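# Seat the lid fully onto the box with suction

## Task

Set the lid onto the box so that it is completely seated. It must stay there on its own, not because the robot holds it. Then release it and move the tool away.

## Robot and tools

ROBOT. One arm only: a seven-joint xArm7 ending in a vacuum suction tool. Nothing is gripped with fingers; objects are picked up by sealing the suction cup against them. The tracked point is the cup point, the centre of the cup's rim when it is free. The cup opens along that point's +z axis. About 4 cm back from the rim the tool widens, with its body and wrist camera sticking out up to roughly 9 cm sideways, so leave room for that near the box walls.

FRAMES. The scene frame has its origin on the table top straight below the arm's base, +z up, and +y to the left when looking along +x. Reported positions are in metres in this frame, and orientation is a wxyz quaternion. The base may sit slightly tilted, and the printed position can be a little off, more so when the arm is stretched out. Motion commands, however, are given in the cup point's own axes, not the scene frame.

ROW FORMAT. Every motion uses a row of 7 plain numbers, each between -1 and 1: dx, dy, dz, rx, ry, rz, suction. The first six are an offset, not a pose: a displacement and rotation of the cup point relative to where it was measured at the start of that action, expressed in the cup point's axes. A value of 1.0 means 0.6 m for dx, dy, dz and 180 degrees for rotation; rx, ry, rz form a single rotation vector. The seventh number switches the vacuum: above 0.01 is on, 0.01 or less is off, and the setting persists until changed.

execute_actions(actions): a list of actions run in sequence. Each action is a table of up to 15 rows; each row lasts one control step of 1/30 s, and if fewer than 15 rows are given the last one is repeated to fill the 15 steps. Every row in an action is measured from that action's start pose, not from the row before. For a call's first action, the start pose is the latest pose a result reported. An empty list simply returns state and images.

move(target, speed, blocking): drives the cup point in a straight line toward one target row (same 7-number offset format, measured from the pose in the most recent result that showed one). speed is the path's top speed in m/s, from 0.002 to 0.5, default 0.25; rotation is capped at twice that value in rad/s. The path takes 0.5 to 10 s and is cut off at 10 s even if short of the target. The suction value is sent at the start. The path ignores obstacles, the real cup point trails and may overshoot the speed, especially with the arm almost straight. Faster contact hits harder, and aiming further past a contact presses harder. With blocking=false you get a result after 0.5 s while motion continues; no other rows or moves are accepted until a result shows it ended, so use wait or stop. The result adds a move: line with how it ended (done means resting near target; others include off_target, moving, held, fault), which limits acted (paced means the sent pose was clipped; held means a check blocked some steps, after which the arm may jump ahead quickly), and the remaining distance to target.

wait(seconds): 0 to 10; lets time pass with the last command held, returning early if a running move finishes. stop(): brakes a running move; it needs space, more when fast; suction is unaffected. zoom_image(camera, region): camera is cam_high or cam_wrist; region is [x0, y0, x1, y1] in image pixels from the top-left, at most 504 by 504. read_manual(section): only licence texts, no motion. finished_scene(scene): pass the current scene's number to end it; irreversible, and the lid must already be seated and stay so.

CONTROL LIMITS. Each step, the commanded pose is clipped to within 70 mm and 16 degrees of the measured pose, then reached by damped inverse kinematics, position taking priority over orientation. After an action the arm continues at most to the last clipped pose, so large offsets need several actions. Hand target in a result is where the controller is currently heading. A pose unreachable line means the clearance check altered or blocked the command. Joints move at most 3.14 rad/s.

RESULTS. Each result gives cup point position, quaternion, velocities, joint positions and torques (offset and noisy), suction_measured and part_present, plus images from cam_high (672x504) and cam_wrist (504x504) with any changed calibration.

SUCTION. Press the 36 mm rim flat onto a smooth face of the lid so it contacts all round; edges, holes or seams under it leak. suction_measured near 0 means no seal; 0.83 or more means airtight. part_present turns 1 at 0.50 and back to 0 below 0.45. Under vacuum the cup shortens, so a held part sits up to about 12 mm nearer the tool. Vacuum can lift a resting part by itself. To release, lower the lid until it rests, switch suction off, then retreat more than 15 mm. If the cup seals on the table, turn suction off to free it.

AVOID. Knocking anything off the table fails the task. Loose objects may occasionally get a brief external shove. Contact torque reaching a load limit (waist and shoulder 47.5, upper arm roll, elbow, forearm roll 28.5, wrist pitch and wrist roll 19, in N m) triggers a fault: the arm backs off, freezes 10 s and drops the rest of the call. Holding loads heats motors; a MOTOR HOT warning appears from 65 °C and at 80 °C the brakes lock until cooled. Drops, slips, slams and hard pushes are penalised; approach contacts slowly and do not press far past them.

Each tool is called after "Emit:" as name([rows], argument=value, ...), one row to a line, values as JSON.

## Session

Emit:
execute_actions(actions=[])

Scene clock: 0.00 s.
end_effector_position=(+0.4008, +0.0048, +0.2570) suction_measured=0.00 part_present=0 end_effector_quat_wxyz=(-0.002, -0.007, +1.000, -0.001) end_effector_velocity=(+0.000, +0.001, +0.001) end_effector_angular_velocity=(+0.001, -0.002, +0.001)
Joint positions: [ 0.003 -0.247  0.001  0.921  0.001  1.17   2.353]
Joint velocities: [ 0.001 -0.002 -0.     0.     0.001 -0.     0.   ]
Joint torques (N m, as the arm reports them, + toward a larger angle): no reading
Hand target: +0.401, +0.005, +0.257; -0.002, -0.007, +1.000, -0.001

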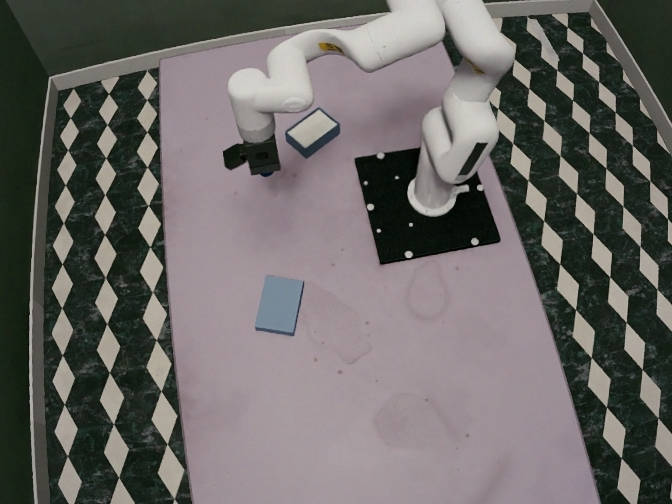

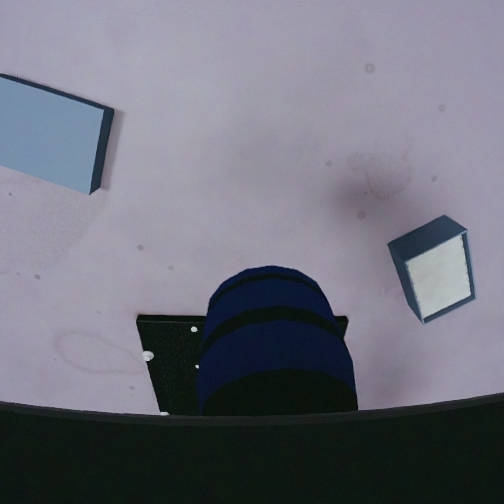

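Emit:
zoom_image(camera="cam_high", region=[230, 260, 330, 350])

Emit:
zoom_image(camera="cam_high", region=[270, 90, 360, 170])

Region (230, 260, 330, 350) of cam_high's 672x504 image, scaled by 5.040, with more detail than that image has; it fills the top 454 rows of this view, and the rest is white.

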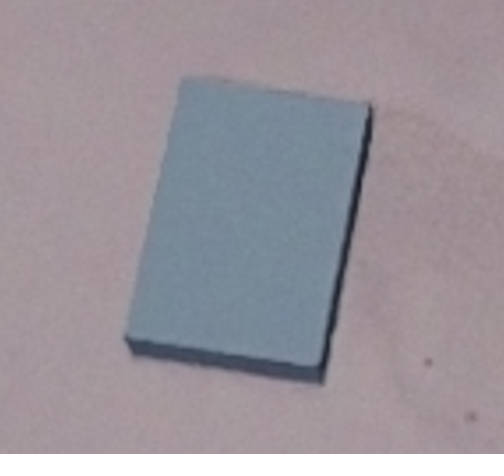

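Region (270, 90, 360, 170) of cam_high's 672x504 image, scaled by 5.600, with more detail than that image has.

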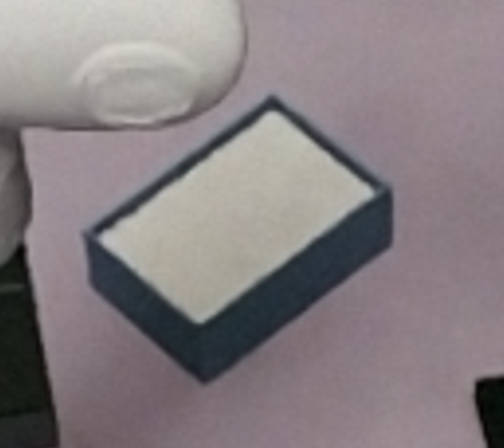

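Emit:
move(target=[-0.04,0.308,0.2,0,0,0.105,0], speed=0.3)

Scene clock: 20.03 s.
end_effector_position=(+0.4224, +0.1893, +0.1369) suction_measured=0.00 part_present=0 end_effector_quat_wxyz=(-0.002, +0.158, +0.987, -0.001) end_effector_velocity=(-0.001, +0.003, -0.002) end_effector_angular_velocity=(-0.002, +0.004, +0.000)
Joint positions: [ 0.176  0.101  0.241  0.933 -0.031  0.837  3.117]
Joint velocities: [ 0.004  0.008  0.003  0.003 -0.003  0.     0.009]
Joint torques (N m, as the arm reports them, + toward a larger angle): [ -1.37 -29.19   0.52  15.87   0.71  -1.76  -0.09]
Hand target: +0.422, +0.190, +0.136; -0.002, +0.157, +0.988, -0.001
Off the commanded pose: 0.001 m, 0 deg.
move: done
camera_calibration (this result's frames):
cam_wrist: T_world_to_cam=[[-0.273629, -0.961261, 0.0332487, 0.299199], [-0.843602, 0.256454, 0.471771, 0.262862], [-0.462021, 0.101041, -0.881094, 0.377119], [0, 0, 0, 1]] pos_world=[0.477857, 0.182092, 0.198319]

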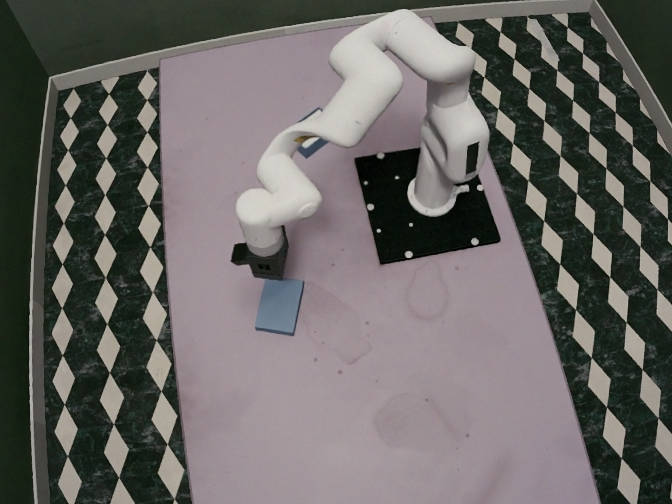

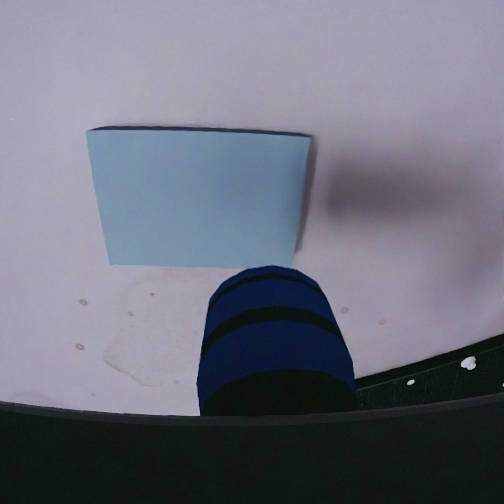

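Emit:
move(target=[0.0047,0.061,0.155,0,0,0.002,0], speed=0.2)

Emit:
move(target=[0,0,0.037,0,0,0,1], speed=0.03)

Scene clock: 29.27 s.
end_effector_position=(+0.4312, +0.2247, +0.0443) suction_measured=0.00 part_present=0 end_effector_quat_wxyz=(-0.002, +0.161, +0.987, -0.001) end_effector_velocity=(-0.002, +0.000, -0.004) end_effector_angular_velocity=(-0.003, +0.007, +0.001)
Joint positions: [ 0.236  0.361  0.237  0.965 -0.141  0.618  3.26 ]
Joint velocities: [ 0.002  0.008 -0.    -0.001 -0.002 -0.001  0.003]
Joint torques (N m, as the arm reports them, + toward a larger angle): [ -1.54 -35.03   1.28  14.02   0.9   -1.93   0.33]
Hand target: +0.431, +0.225, +0.044; -0.002, +0.161, +0.987, -0.001
Off the commanded pose: 0.001 m, 0 deg.
move: done
camera_calibration (this result's frames):
cam_wrist: T_world_to_cam=[[-0.280145, -0.959403, 0.0326329, 0.341149], [-0.842267, 0.261966, 0.471126, 0.303065], [-0.460548, 0.104498, -0.881462, 0.294621], [0, 0, 0, 1]] pos_world=[0.48652, 0.217119, 0.105783]

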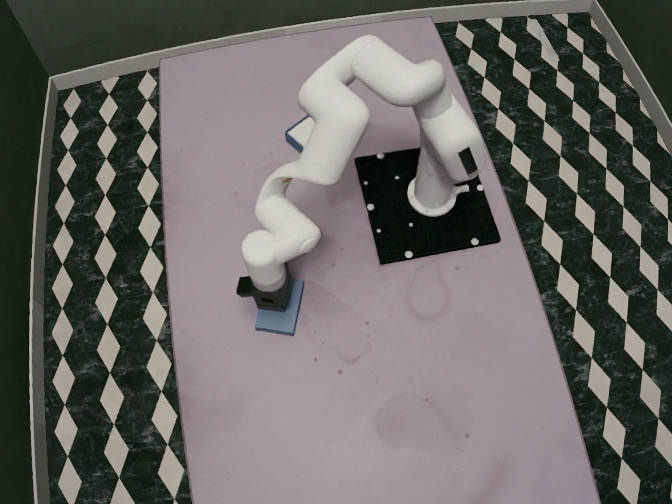

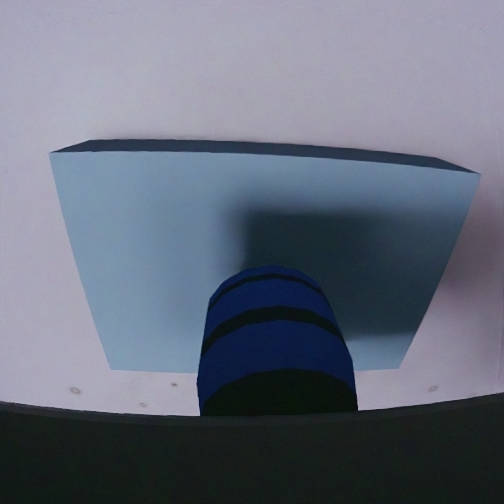

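Scene clock: 30.30 s.
end_effector_position=(+0.4312, +0.2247, +0.0223) suction_measured=0.89 part_present=1 end_effector_quat_wxyz=(-0.002, +0.161, +0.987, -0.000) end_effector_velocity=(+0.001, +0.001, +0.001) end_effector_angular_velocity=(+0.001, -0.005, +0.001)
Joint positions: [ 0.247  0.413  0.223  0.963 -0.164  0.565  3.277]
Joint velocities: [ 0.001 -0.002 -0.001  0.    -0.002 -0.003  0.001]
Joint torques (N m, as the arm reports them, + toward a larger angle): [ -1.47 -35.41   1.24  13.28   0.44  -1.62   0.5 ]
Hand target: +0.431, +0.225, +0.022; -0.002, +0.161, +0.987, -0.001
Off the commanded pose: 0.000 m, 0 deg.
move: done
camera_calibration (this result's frames):
cam_wrist: T_world_to_cam=[[-0.280194, -0.959393, 0.0324947, 0.341893], [-0.842338, 0.261961, 0.471002, 0.313484], [-0.460389, 0.1046, -0.881533, 0.275104], [0, 0, 0, 1]] pos_world=[0.48651, 0.217114, 0.0837518]

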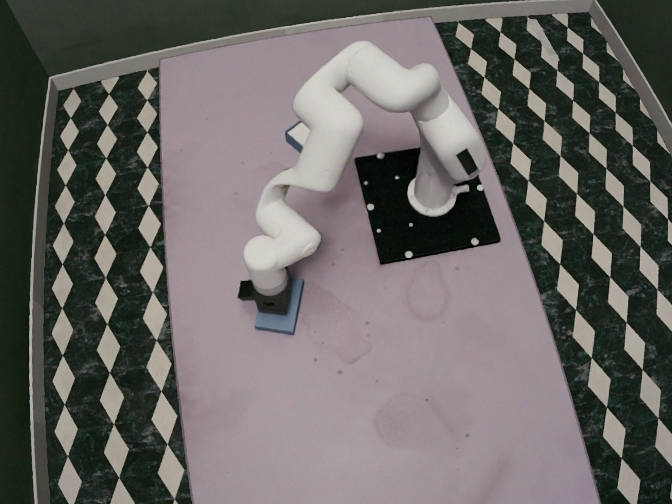

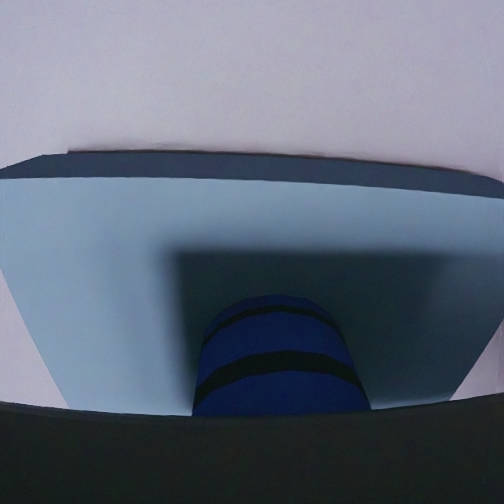

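Emit:
move(target=[0,0,-0.05,0,0,0,1], speed=0.15)

Emit:
move(target=[0.082,-0.785,-0.2,0,0,0.21,1], speed=0.3)

Scene clock: 34.30 s.
end_effector_position=(+0.4310, +0.2247, +0.0519) suction_measured=0.93 part_present=1 end_effector_quat_wxyz=(-0.002, +0.161, +0.987, -0.001) end_effector_velocity=(-0.000, +0.001, +0.002) end_effector_angular_velocity=(+0.001, -0.001, +0.001)
Joint positions: [ 0.234  0.343  0.241  0.966 -0.133  0.637  3.255]
Joint velocities: [ 0.    -0.005  0.001 -0.     0.002  0.004 -0.002]
Joint torques (N m, as the arm reports them, + toward a larger angle): [ -1.38 -35.04   1.42  14.19   0.69  -1.95   0.59]
Hand target: +0.431, +0.225, +0.052; -0.002, +0.161, +0.987, -0.000
Off the commanded pose: 0.000 m, 0 deg.
move: done
camera_calibration (this result's frames):
cam_wrist: T_world_to_cam=[[-0.280123, -0.959399, 0.0329431, 0.340775], [-0.842064, 0.262052, 0.471441, 0.299291], [-0.460932, 0.104321, -0.881282, 0.301427], [0, 0, 0, 1]] pos_world=[0.486418, 0.217064, 0.113318]

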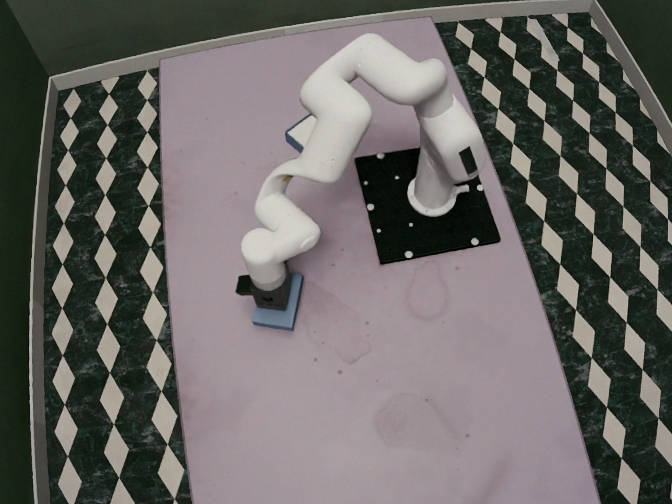

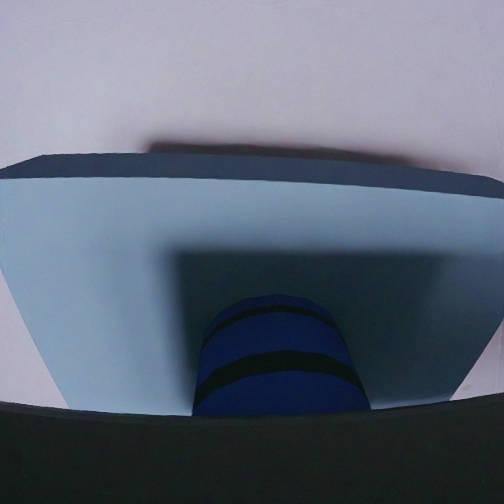

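Scene clock: 36.47 s.
end_effector_position=(+0.2340, -0.2053, +0.1729) suction_measured=0.93 part_present=1 end_effector_quat_wxyz=(-0.002, +0.472, +0.882, -0.001) end_effector_velocity=(-0.001, -0.003, +0.002) end_effector_angular_velocity=(-0.000, -0.004, -0.008)
Joint positions: [-0.415 -0.501 -0.305  0.477 -0.176  0.968  2.762]
Joint velocities: [-0.005 -0.    -0.006  0.005  0.     0.001 -0.003]
Joint torques (N m, as the arm reports them, + toward a larger angle): [ -1.69 -11.54   2.46  16.51   0.41  -1.7    0.12]
Hand target: +0.234, -0.206, +0.173; -0.001, +0.472, +0.882, -0.001
Off the commanded pose: 0.001 m, 0 deg.
move: done
camera_calibration (this result's frames):
cam_wrist: T_world_to_cam=[[-0.808655, -0.587261, 0.034655, 0.0688668], [-0.505336, 0.723589, 0.470165, 0.205219], [-0.301186, 0.362689, -0.881898, 0.377928], [0, 0, 0, 1]] pos_world=[0.273221, -0.245122, 0.234421]

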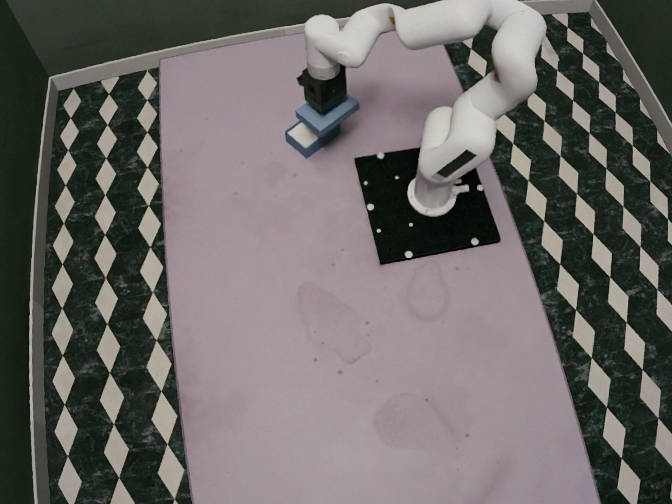

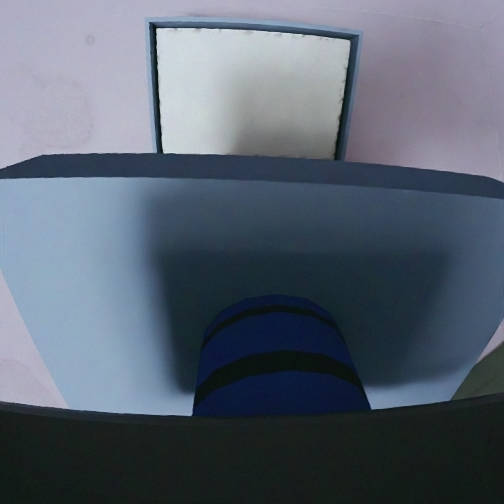

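Emit:
move(target=[-0.085,0.007,0.163,0,0,0,1], speed=0.15)

Emit:
zoom_image(camera="cam_wrist", region=[0, 60, 252, 200])

Emit:
zoom_image(camera="cam_wrist", region=[252, 60, 504, 200])

Scene clock: 44.87 s.
end_effector_position=(+0.2655, -0.2456, +0.0752) suction_measured=0.93 part_present=1 end_effector_quat_wxyz=(-0.001, +0.472, +0.882, -0.001) end_effector_velocity=(+0.001, -0.000, -0.001) end_effector_angular_velocity=(+0.003, -0.000, -0.002)
Joint positions: [-0.369 -0.068 -0.39   0.515 -0.047  0.58   2.626]
Joint velocities: [ 0.001  0.007 -0.001  0.004  0.009 -0.001 -0.005]
Joint torques (N m, as the arm reports them, + toward a larger angle): [ -1.42 -20.4    0.55  13.85   0.37  -1.76   0.25]
Hand target: +0.265, -0.246, +0.075; -0.002, +0.471, +0.882, -0.001
Off the commanded pose: 0.000 m, 0 deg.
move: done
camera_calibration (this result's frames):
cam_wrist: T_world_to_cam=[[-0.808679, -0.587253, 0.0342475, 0.0740746], [-0.505638, 0.723683, 0.469696, 0.296312], [-0.300614, 0.362516, -0.882164, 0.315642], [0, 0, 0, 1]] pos_world=[0.304615, -0.28536, 0.136735]

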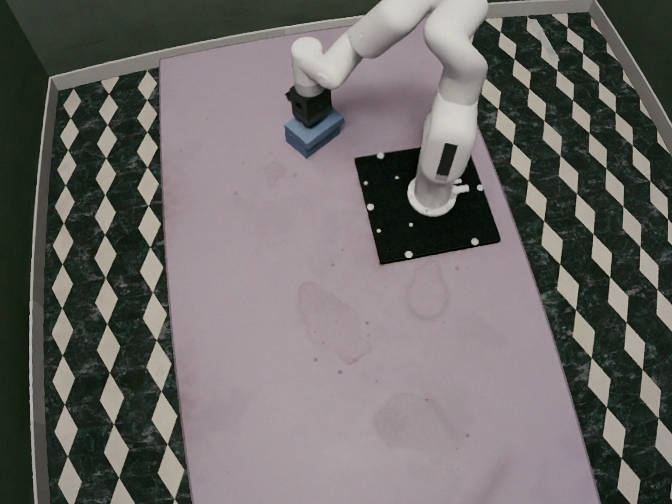

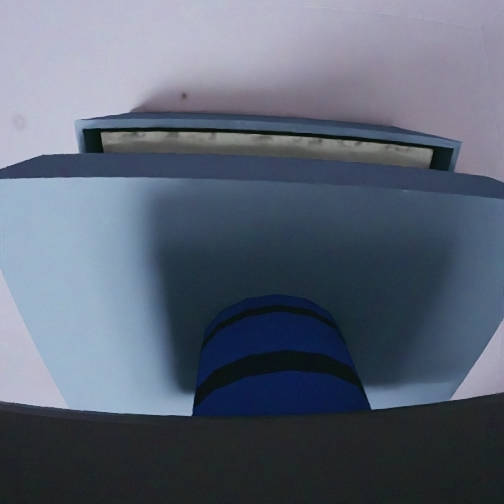

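Region (0, 60, 252, 200) of cam_wrist's 504x504 image, scaled by 2.000, with more detail than that image has.

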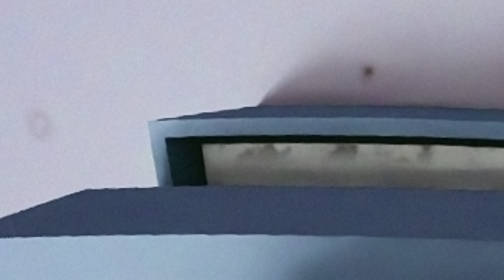

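Region (252, 60, 504, 200) of cam_wrist's 504x504 image, scaled by 2.000, with more detail than that image has.

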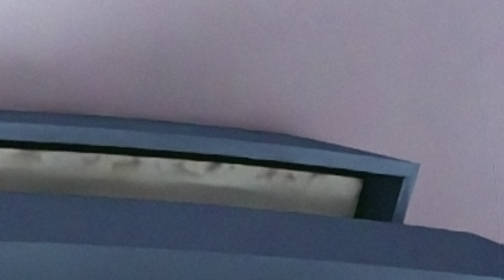

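Emit:
move(target=[-0.0205,-0.0005,0.008,0,0,0,1], speed=0.05)

Emit:
move(target=[0,0,0.025,0,0,0,1], speed=0.02)

Emit:
zoom_image(camera="cam_high", region=[270, 90, 360, 170])

Scene clock: 53.07 s.
end_effector_position=(+0.2720, -0.2559, +0.0704) suction_measured=0.93 part_present=1 end_effector_quat_wxyz=(-0.001, +0.472, +0.882, -0.001) end_effector_velocity=(+0.001, -0.000, -0.000) end_effector_angular_velocity=(+0.000, -0.000, +0.002)
Joint positions: [-0.368 -0.015 -0.396  0.553 -0.011  0.568  2.59 ]
Joint velocities: [ 0.001  0.002 -0.     0.002  0.002 -0.    -0.004]
Joint torques (N m, as the arm reports them, + toward a larger angle): [ -1.29 -21.51   0.38  13.13   0.43  -1.79   0.12]
Hand target: +0.272, -0.256, +0.070; -0.001, +0.472, +0.882, -0.001
Off the commanded pose: 0.000 m, 0 deg.
move: done
camera_calibration (this result's frames):
cam_wrist: T_world_to_cam=[[-0.808669, -0.587269, 0.0342069, 0.0734227], [-0.505662, 0.723657, 0.469709, 0.309317], [-0.3006, 0.362542, -0.882158, 0.317104], [0, 0, 0, 1]] pos_world=[0.311106, -0.295684, 0.131935]

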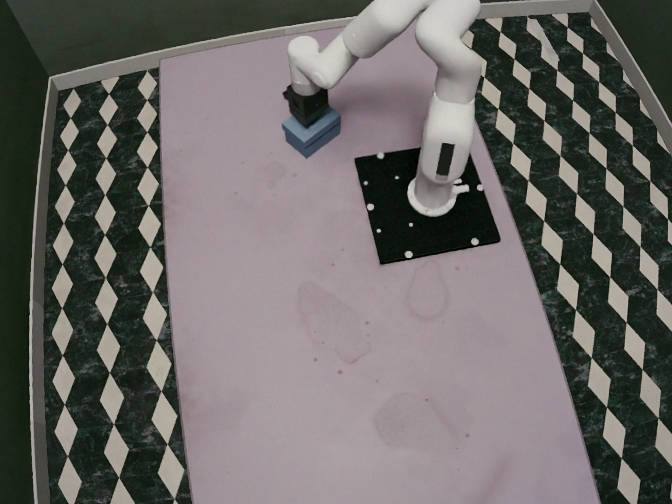

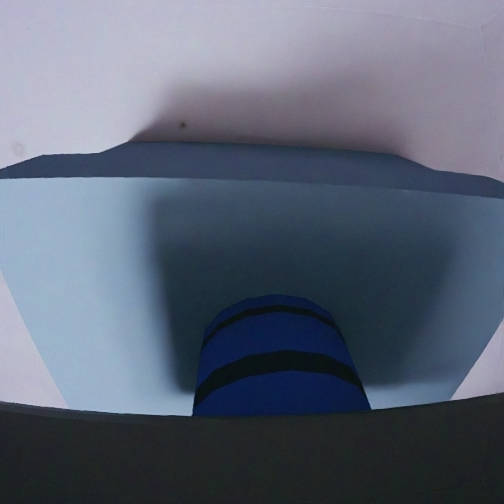

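Scene clock: 54.07 s.
end_effector_position=(+0.2719, -0.2559, +0.0555) suction_measured=0.93 part_present=1 end_effector_quat_wxyz=(-0.001, +0.472, +0.882, -0.001) end_effector_velocity=(+0.001, -0.001, -0.000) end_effector_angular_velocity=(-0.002, -0.004, -0.000)
Joint positions: [-0.366  0.033 -0.393  0.546  0.026  0.517  2.564]
Joint velocities: [-0.     0.002  0.     0.     0.004 -0.005 -0.003]
Joint torques (N m, as the arm reports them, + toward a larger angle): [ -1.16 -22.58   0.15  13.2   -0.01  -1.58   0.29]
Hand target: +0.272, -0.256, +0.055; -0.001, +0.472, +0.882, -0.001
Off the commanded pose: 0.000 m, 0 deg.
move: done
camera_calibration (this result's frames):
cam_wrist: T_world_to_cam=[[-0.808678, -0.587256, 0.0342011, 0.0738978], [-0.505659, 0.723669, 0.469693, 0.316311], [-0.300581, 0.362537, -0.882167, 0.303937], [0, 0, 0, 1]] pos_world=[0.311063, -0.295696, 0.117027]

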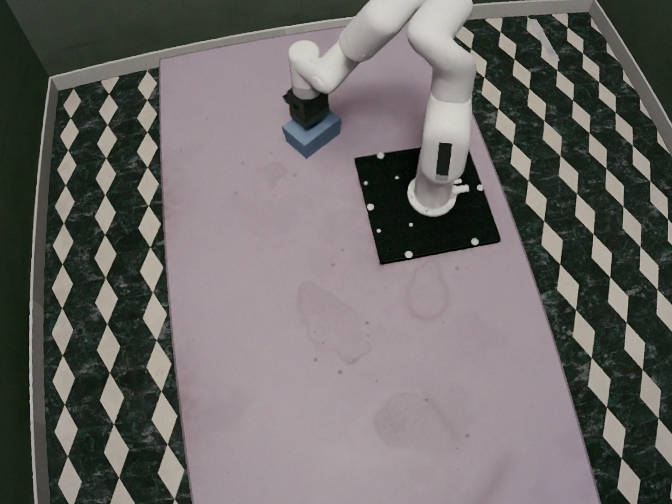

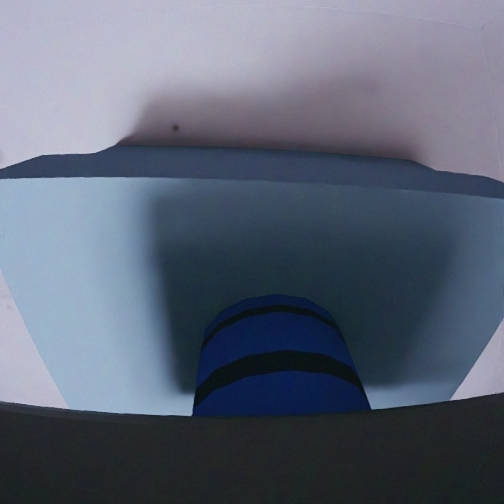

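Region (270, 90, 360, 170) of cam_high's 672x504 image, scaled by 5.600, with more detail than that image has.

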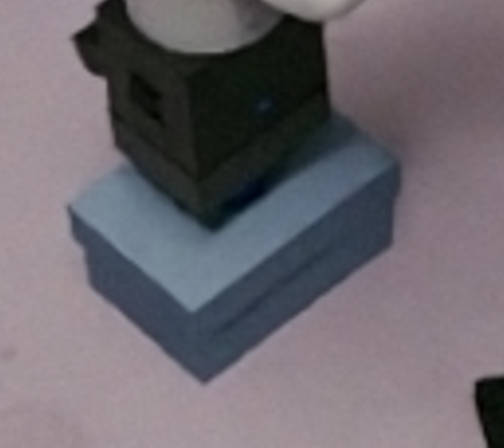

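Going cleanly. Seated expected near z≈0.04.

Emit:
move(target=[0,0,0.025,0,0,0,1], speed=0.02)

Scene clock: 56.03 s.
end_effector_position=(+0.2719, -0.2559, +0.0406) suction_measured=0.93 part_present=1 end_effector_quat_wxyz=(-0.001, +0.472, +0.882, -0.001) end_effector_velocity=(+0.001, -0.001, +0.000) end_effector_angular_velocity=(-0.002, -0.003, -0.001)
Joint positions: [-0.367  0.083 -0.385  0.542  0.07   0.467  2.531]
Joint velocities: [-0.002  0.003  0.001  0.003  0.004 -0.004 -0.004]
Joint torques (N m, as the arm reports them, + toward a larger angle): [ -1.04 -23.38  -0.11  11.91   0.88  -1.95   0.3 ]
Hand target: +0.272, -0.256, +0.040; -0.001, +0.472, +0.882, -0.001
Off the commanded pose: 0.000 m, 0 deg.
move: done
camera_calibration (this result's frames):
cam_wrist: T_world_to_cam=[[-0.808692, -0.587239, 0.0341845, 0.0743795], [-0.505656, 0.723684, 0.469673, 0.323306], [-0.300549, 0.362535, -0.882178, 0.290772], [0, 0, 0, 1]] pos_world=[0.311023, -0.295708, 0.102122]

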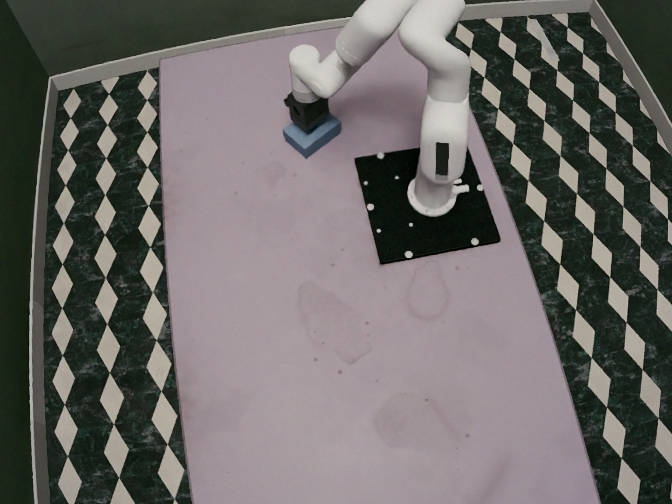

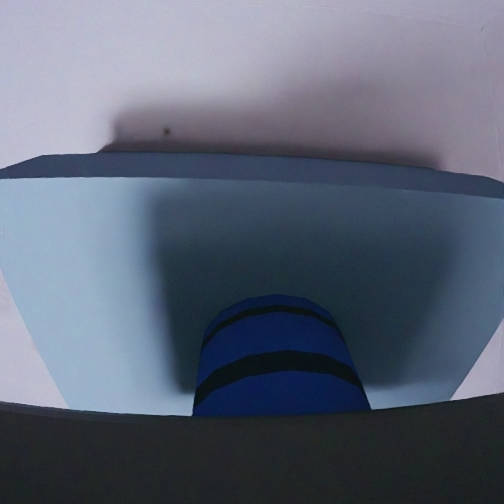

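Emit:
move(target=[0,0,0.005,0,0,0,1], speed=0.01)

Scene clock: 58.00 s.
end_effector_position=(+0.2719, -0.2560, +0.0379) suction_measured=0.93 part_present=1 end_effector_quat_wxyz=(-0.001, +0.472, +0.882, -0.001) end_effector_velocity=(+0.001, -0.001, +0.000) end_effector_angular_velocity=(-0.002, -0.003, +0.000)
Joint positions: [-0.368  0.093 -0.383  0.542  0.08   0.458  2.524]
Joint velocities: [-0.    -0.     0.     0.001  0.001 -0.002 -0.002]
Joint torques (N m, as the arm reports them, + toward a larger angle): [ -0.89 -20.03  -0.33  12.38   0.61  -2.51   0.57]
Hand target: +0.272, -0.256, +0.038; -0.001, +0.472, +0.882, -0.001
Off the commanded pose: 0.000 m, 0 deg.
move: done
camera_calibration (this result's frames):
cam_wrist: T_world_to_cam=[[-0.808798, -0.587114, 0.0337934, 0.0745801], [-0.505741, 0.723724, 0.469521, 0.324662], [-0.300119, 0.362657, -0.882275, 0.288353], [0, 0, 0, 1]] pos_world=[0.311055, -0.295752, 0.0994506]

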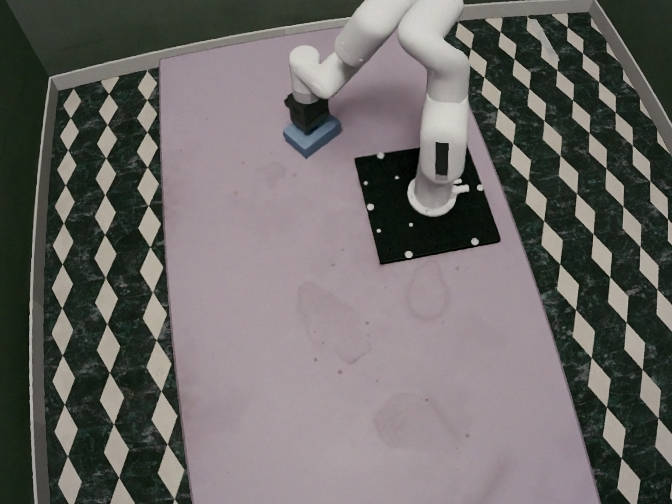

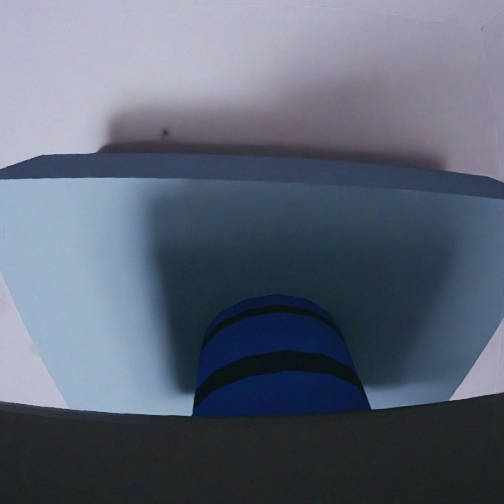

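Seated.

Emit:
execute_actions([
  [[0,0,0,0,0,0,0]],
])

Emit:
move(target=[0,0,-0.25,0,0,0,0], speed=0.2)

Scene clock: 59.77 s.
end_effector_position=(+0.2722, -0.2562, +0.0381) suction_measured=0.00 part_present=0 end_effector_quat_wxyz=(-0.001, +0.472, +0.882, -0.001) end_effector_velocity=(+0.000, +0.000, +0.000) end_effector_angular_velocity=(-0.001, -0.001, +0.001)
Joint positions: [-0.368  0.093 -0.383  0.542  0.08   0.458  2.524]
Joint velocities: [ 0.001 -0.    -0.     0.     0.    -0.     0.   ]
Joint torques (N m, as the arm reports them, + toward a larger angle): [ -1.6  -16.8    0.     8.05   0.76  -0.41   0.43]
Hand target: +0.272, -0.256, +0.038; -0.001, +0.472, +0.882, -0.001
Off the commanded pose: 0.000 m, 0 deg.
camera_calibration (this result's frames):
cam_wrist: T_world_to_cam=[[-0.808803, -0.587119, 0.0335829, 0.0746695], [-0.506095, 0.723996, 0.468719, 0.325073], [-0.299508, 0.362106, -0.882709, 0.288415], [0, 0, 0, 1]] pos_world=[0.311293, -0.295949, 0.0997108]

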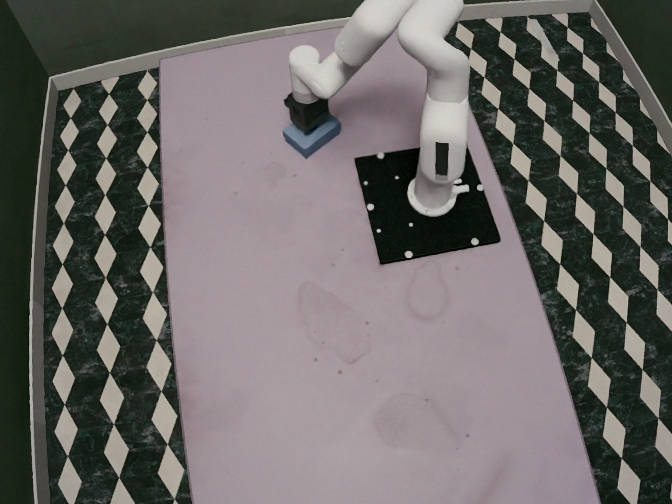

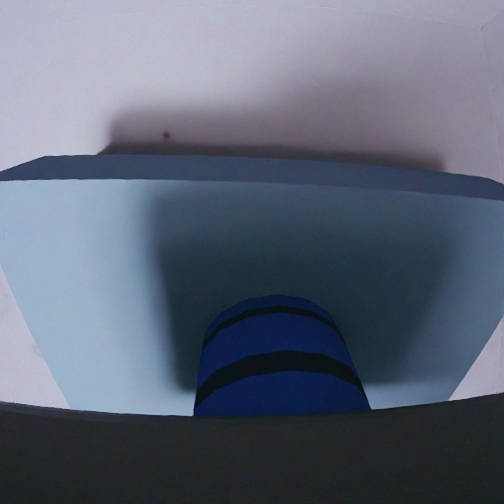

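Scene clock: 61.00 s.
end_effector_position=(+0.2723, -0.2558, +0.1877) suction_measured=0.00 part_present=0 end_effector_quat_wxyz=(-0.001, +0.472, +0.882, -0.001) end_effector_velocity=(+0.001, -0.001, +0.004) end_effector_angular_velocity=(-0.003, -0.006, -0.002)
Joint positions: [-0.379 -0.289 -0.367  0.693 -0.124  0.968  2.684]
Joint velocities: [-0.002 -0.006  0.001  0.007  0.     0.006  0.001]
Joint torques (N m, as the arm reports them, + toward a larger angle): [ -1.42 -17.15   2.12  16.55   0.74  -1.97   0.47]
Hand target: +0.273, -0.256, +0.188; -0.001, +0.472, +0.882, -0.001
Off the commanded pose: 0.001 m, 0 deg.
move: done
camera_calibration (this result's frames):
cam_wrist: T_world_to_cam=[[-0.808717, -0.587201, 0.0342179, 0.0697914], [-0.505653, 0.723768, 0.469548, 0.25442], [-0.300485, 0.36243, -0.882243, 0.420581], [0, 0, 0, 1]] pos_world=[0.311468, -0.29559, 0.249204]

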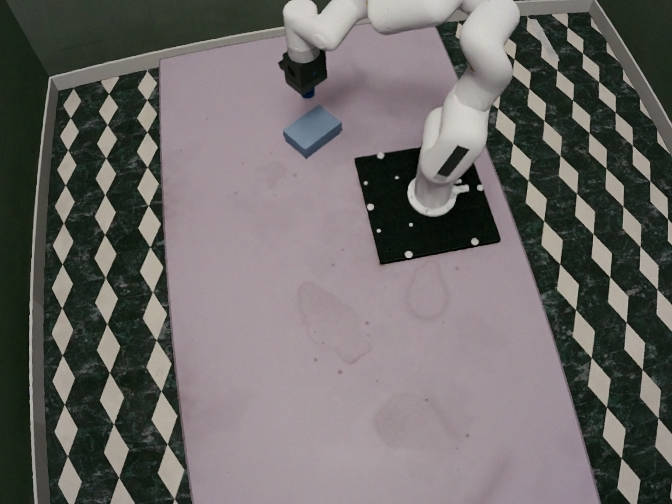

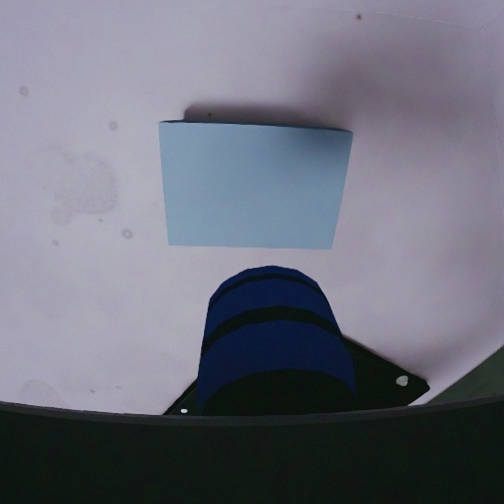

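Emit:
finished_scene(scene=1)

The scene is finished: the task was done.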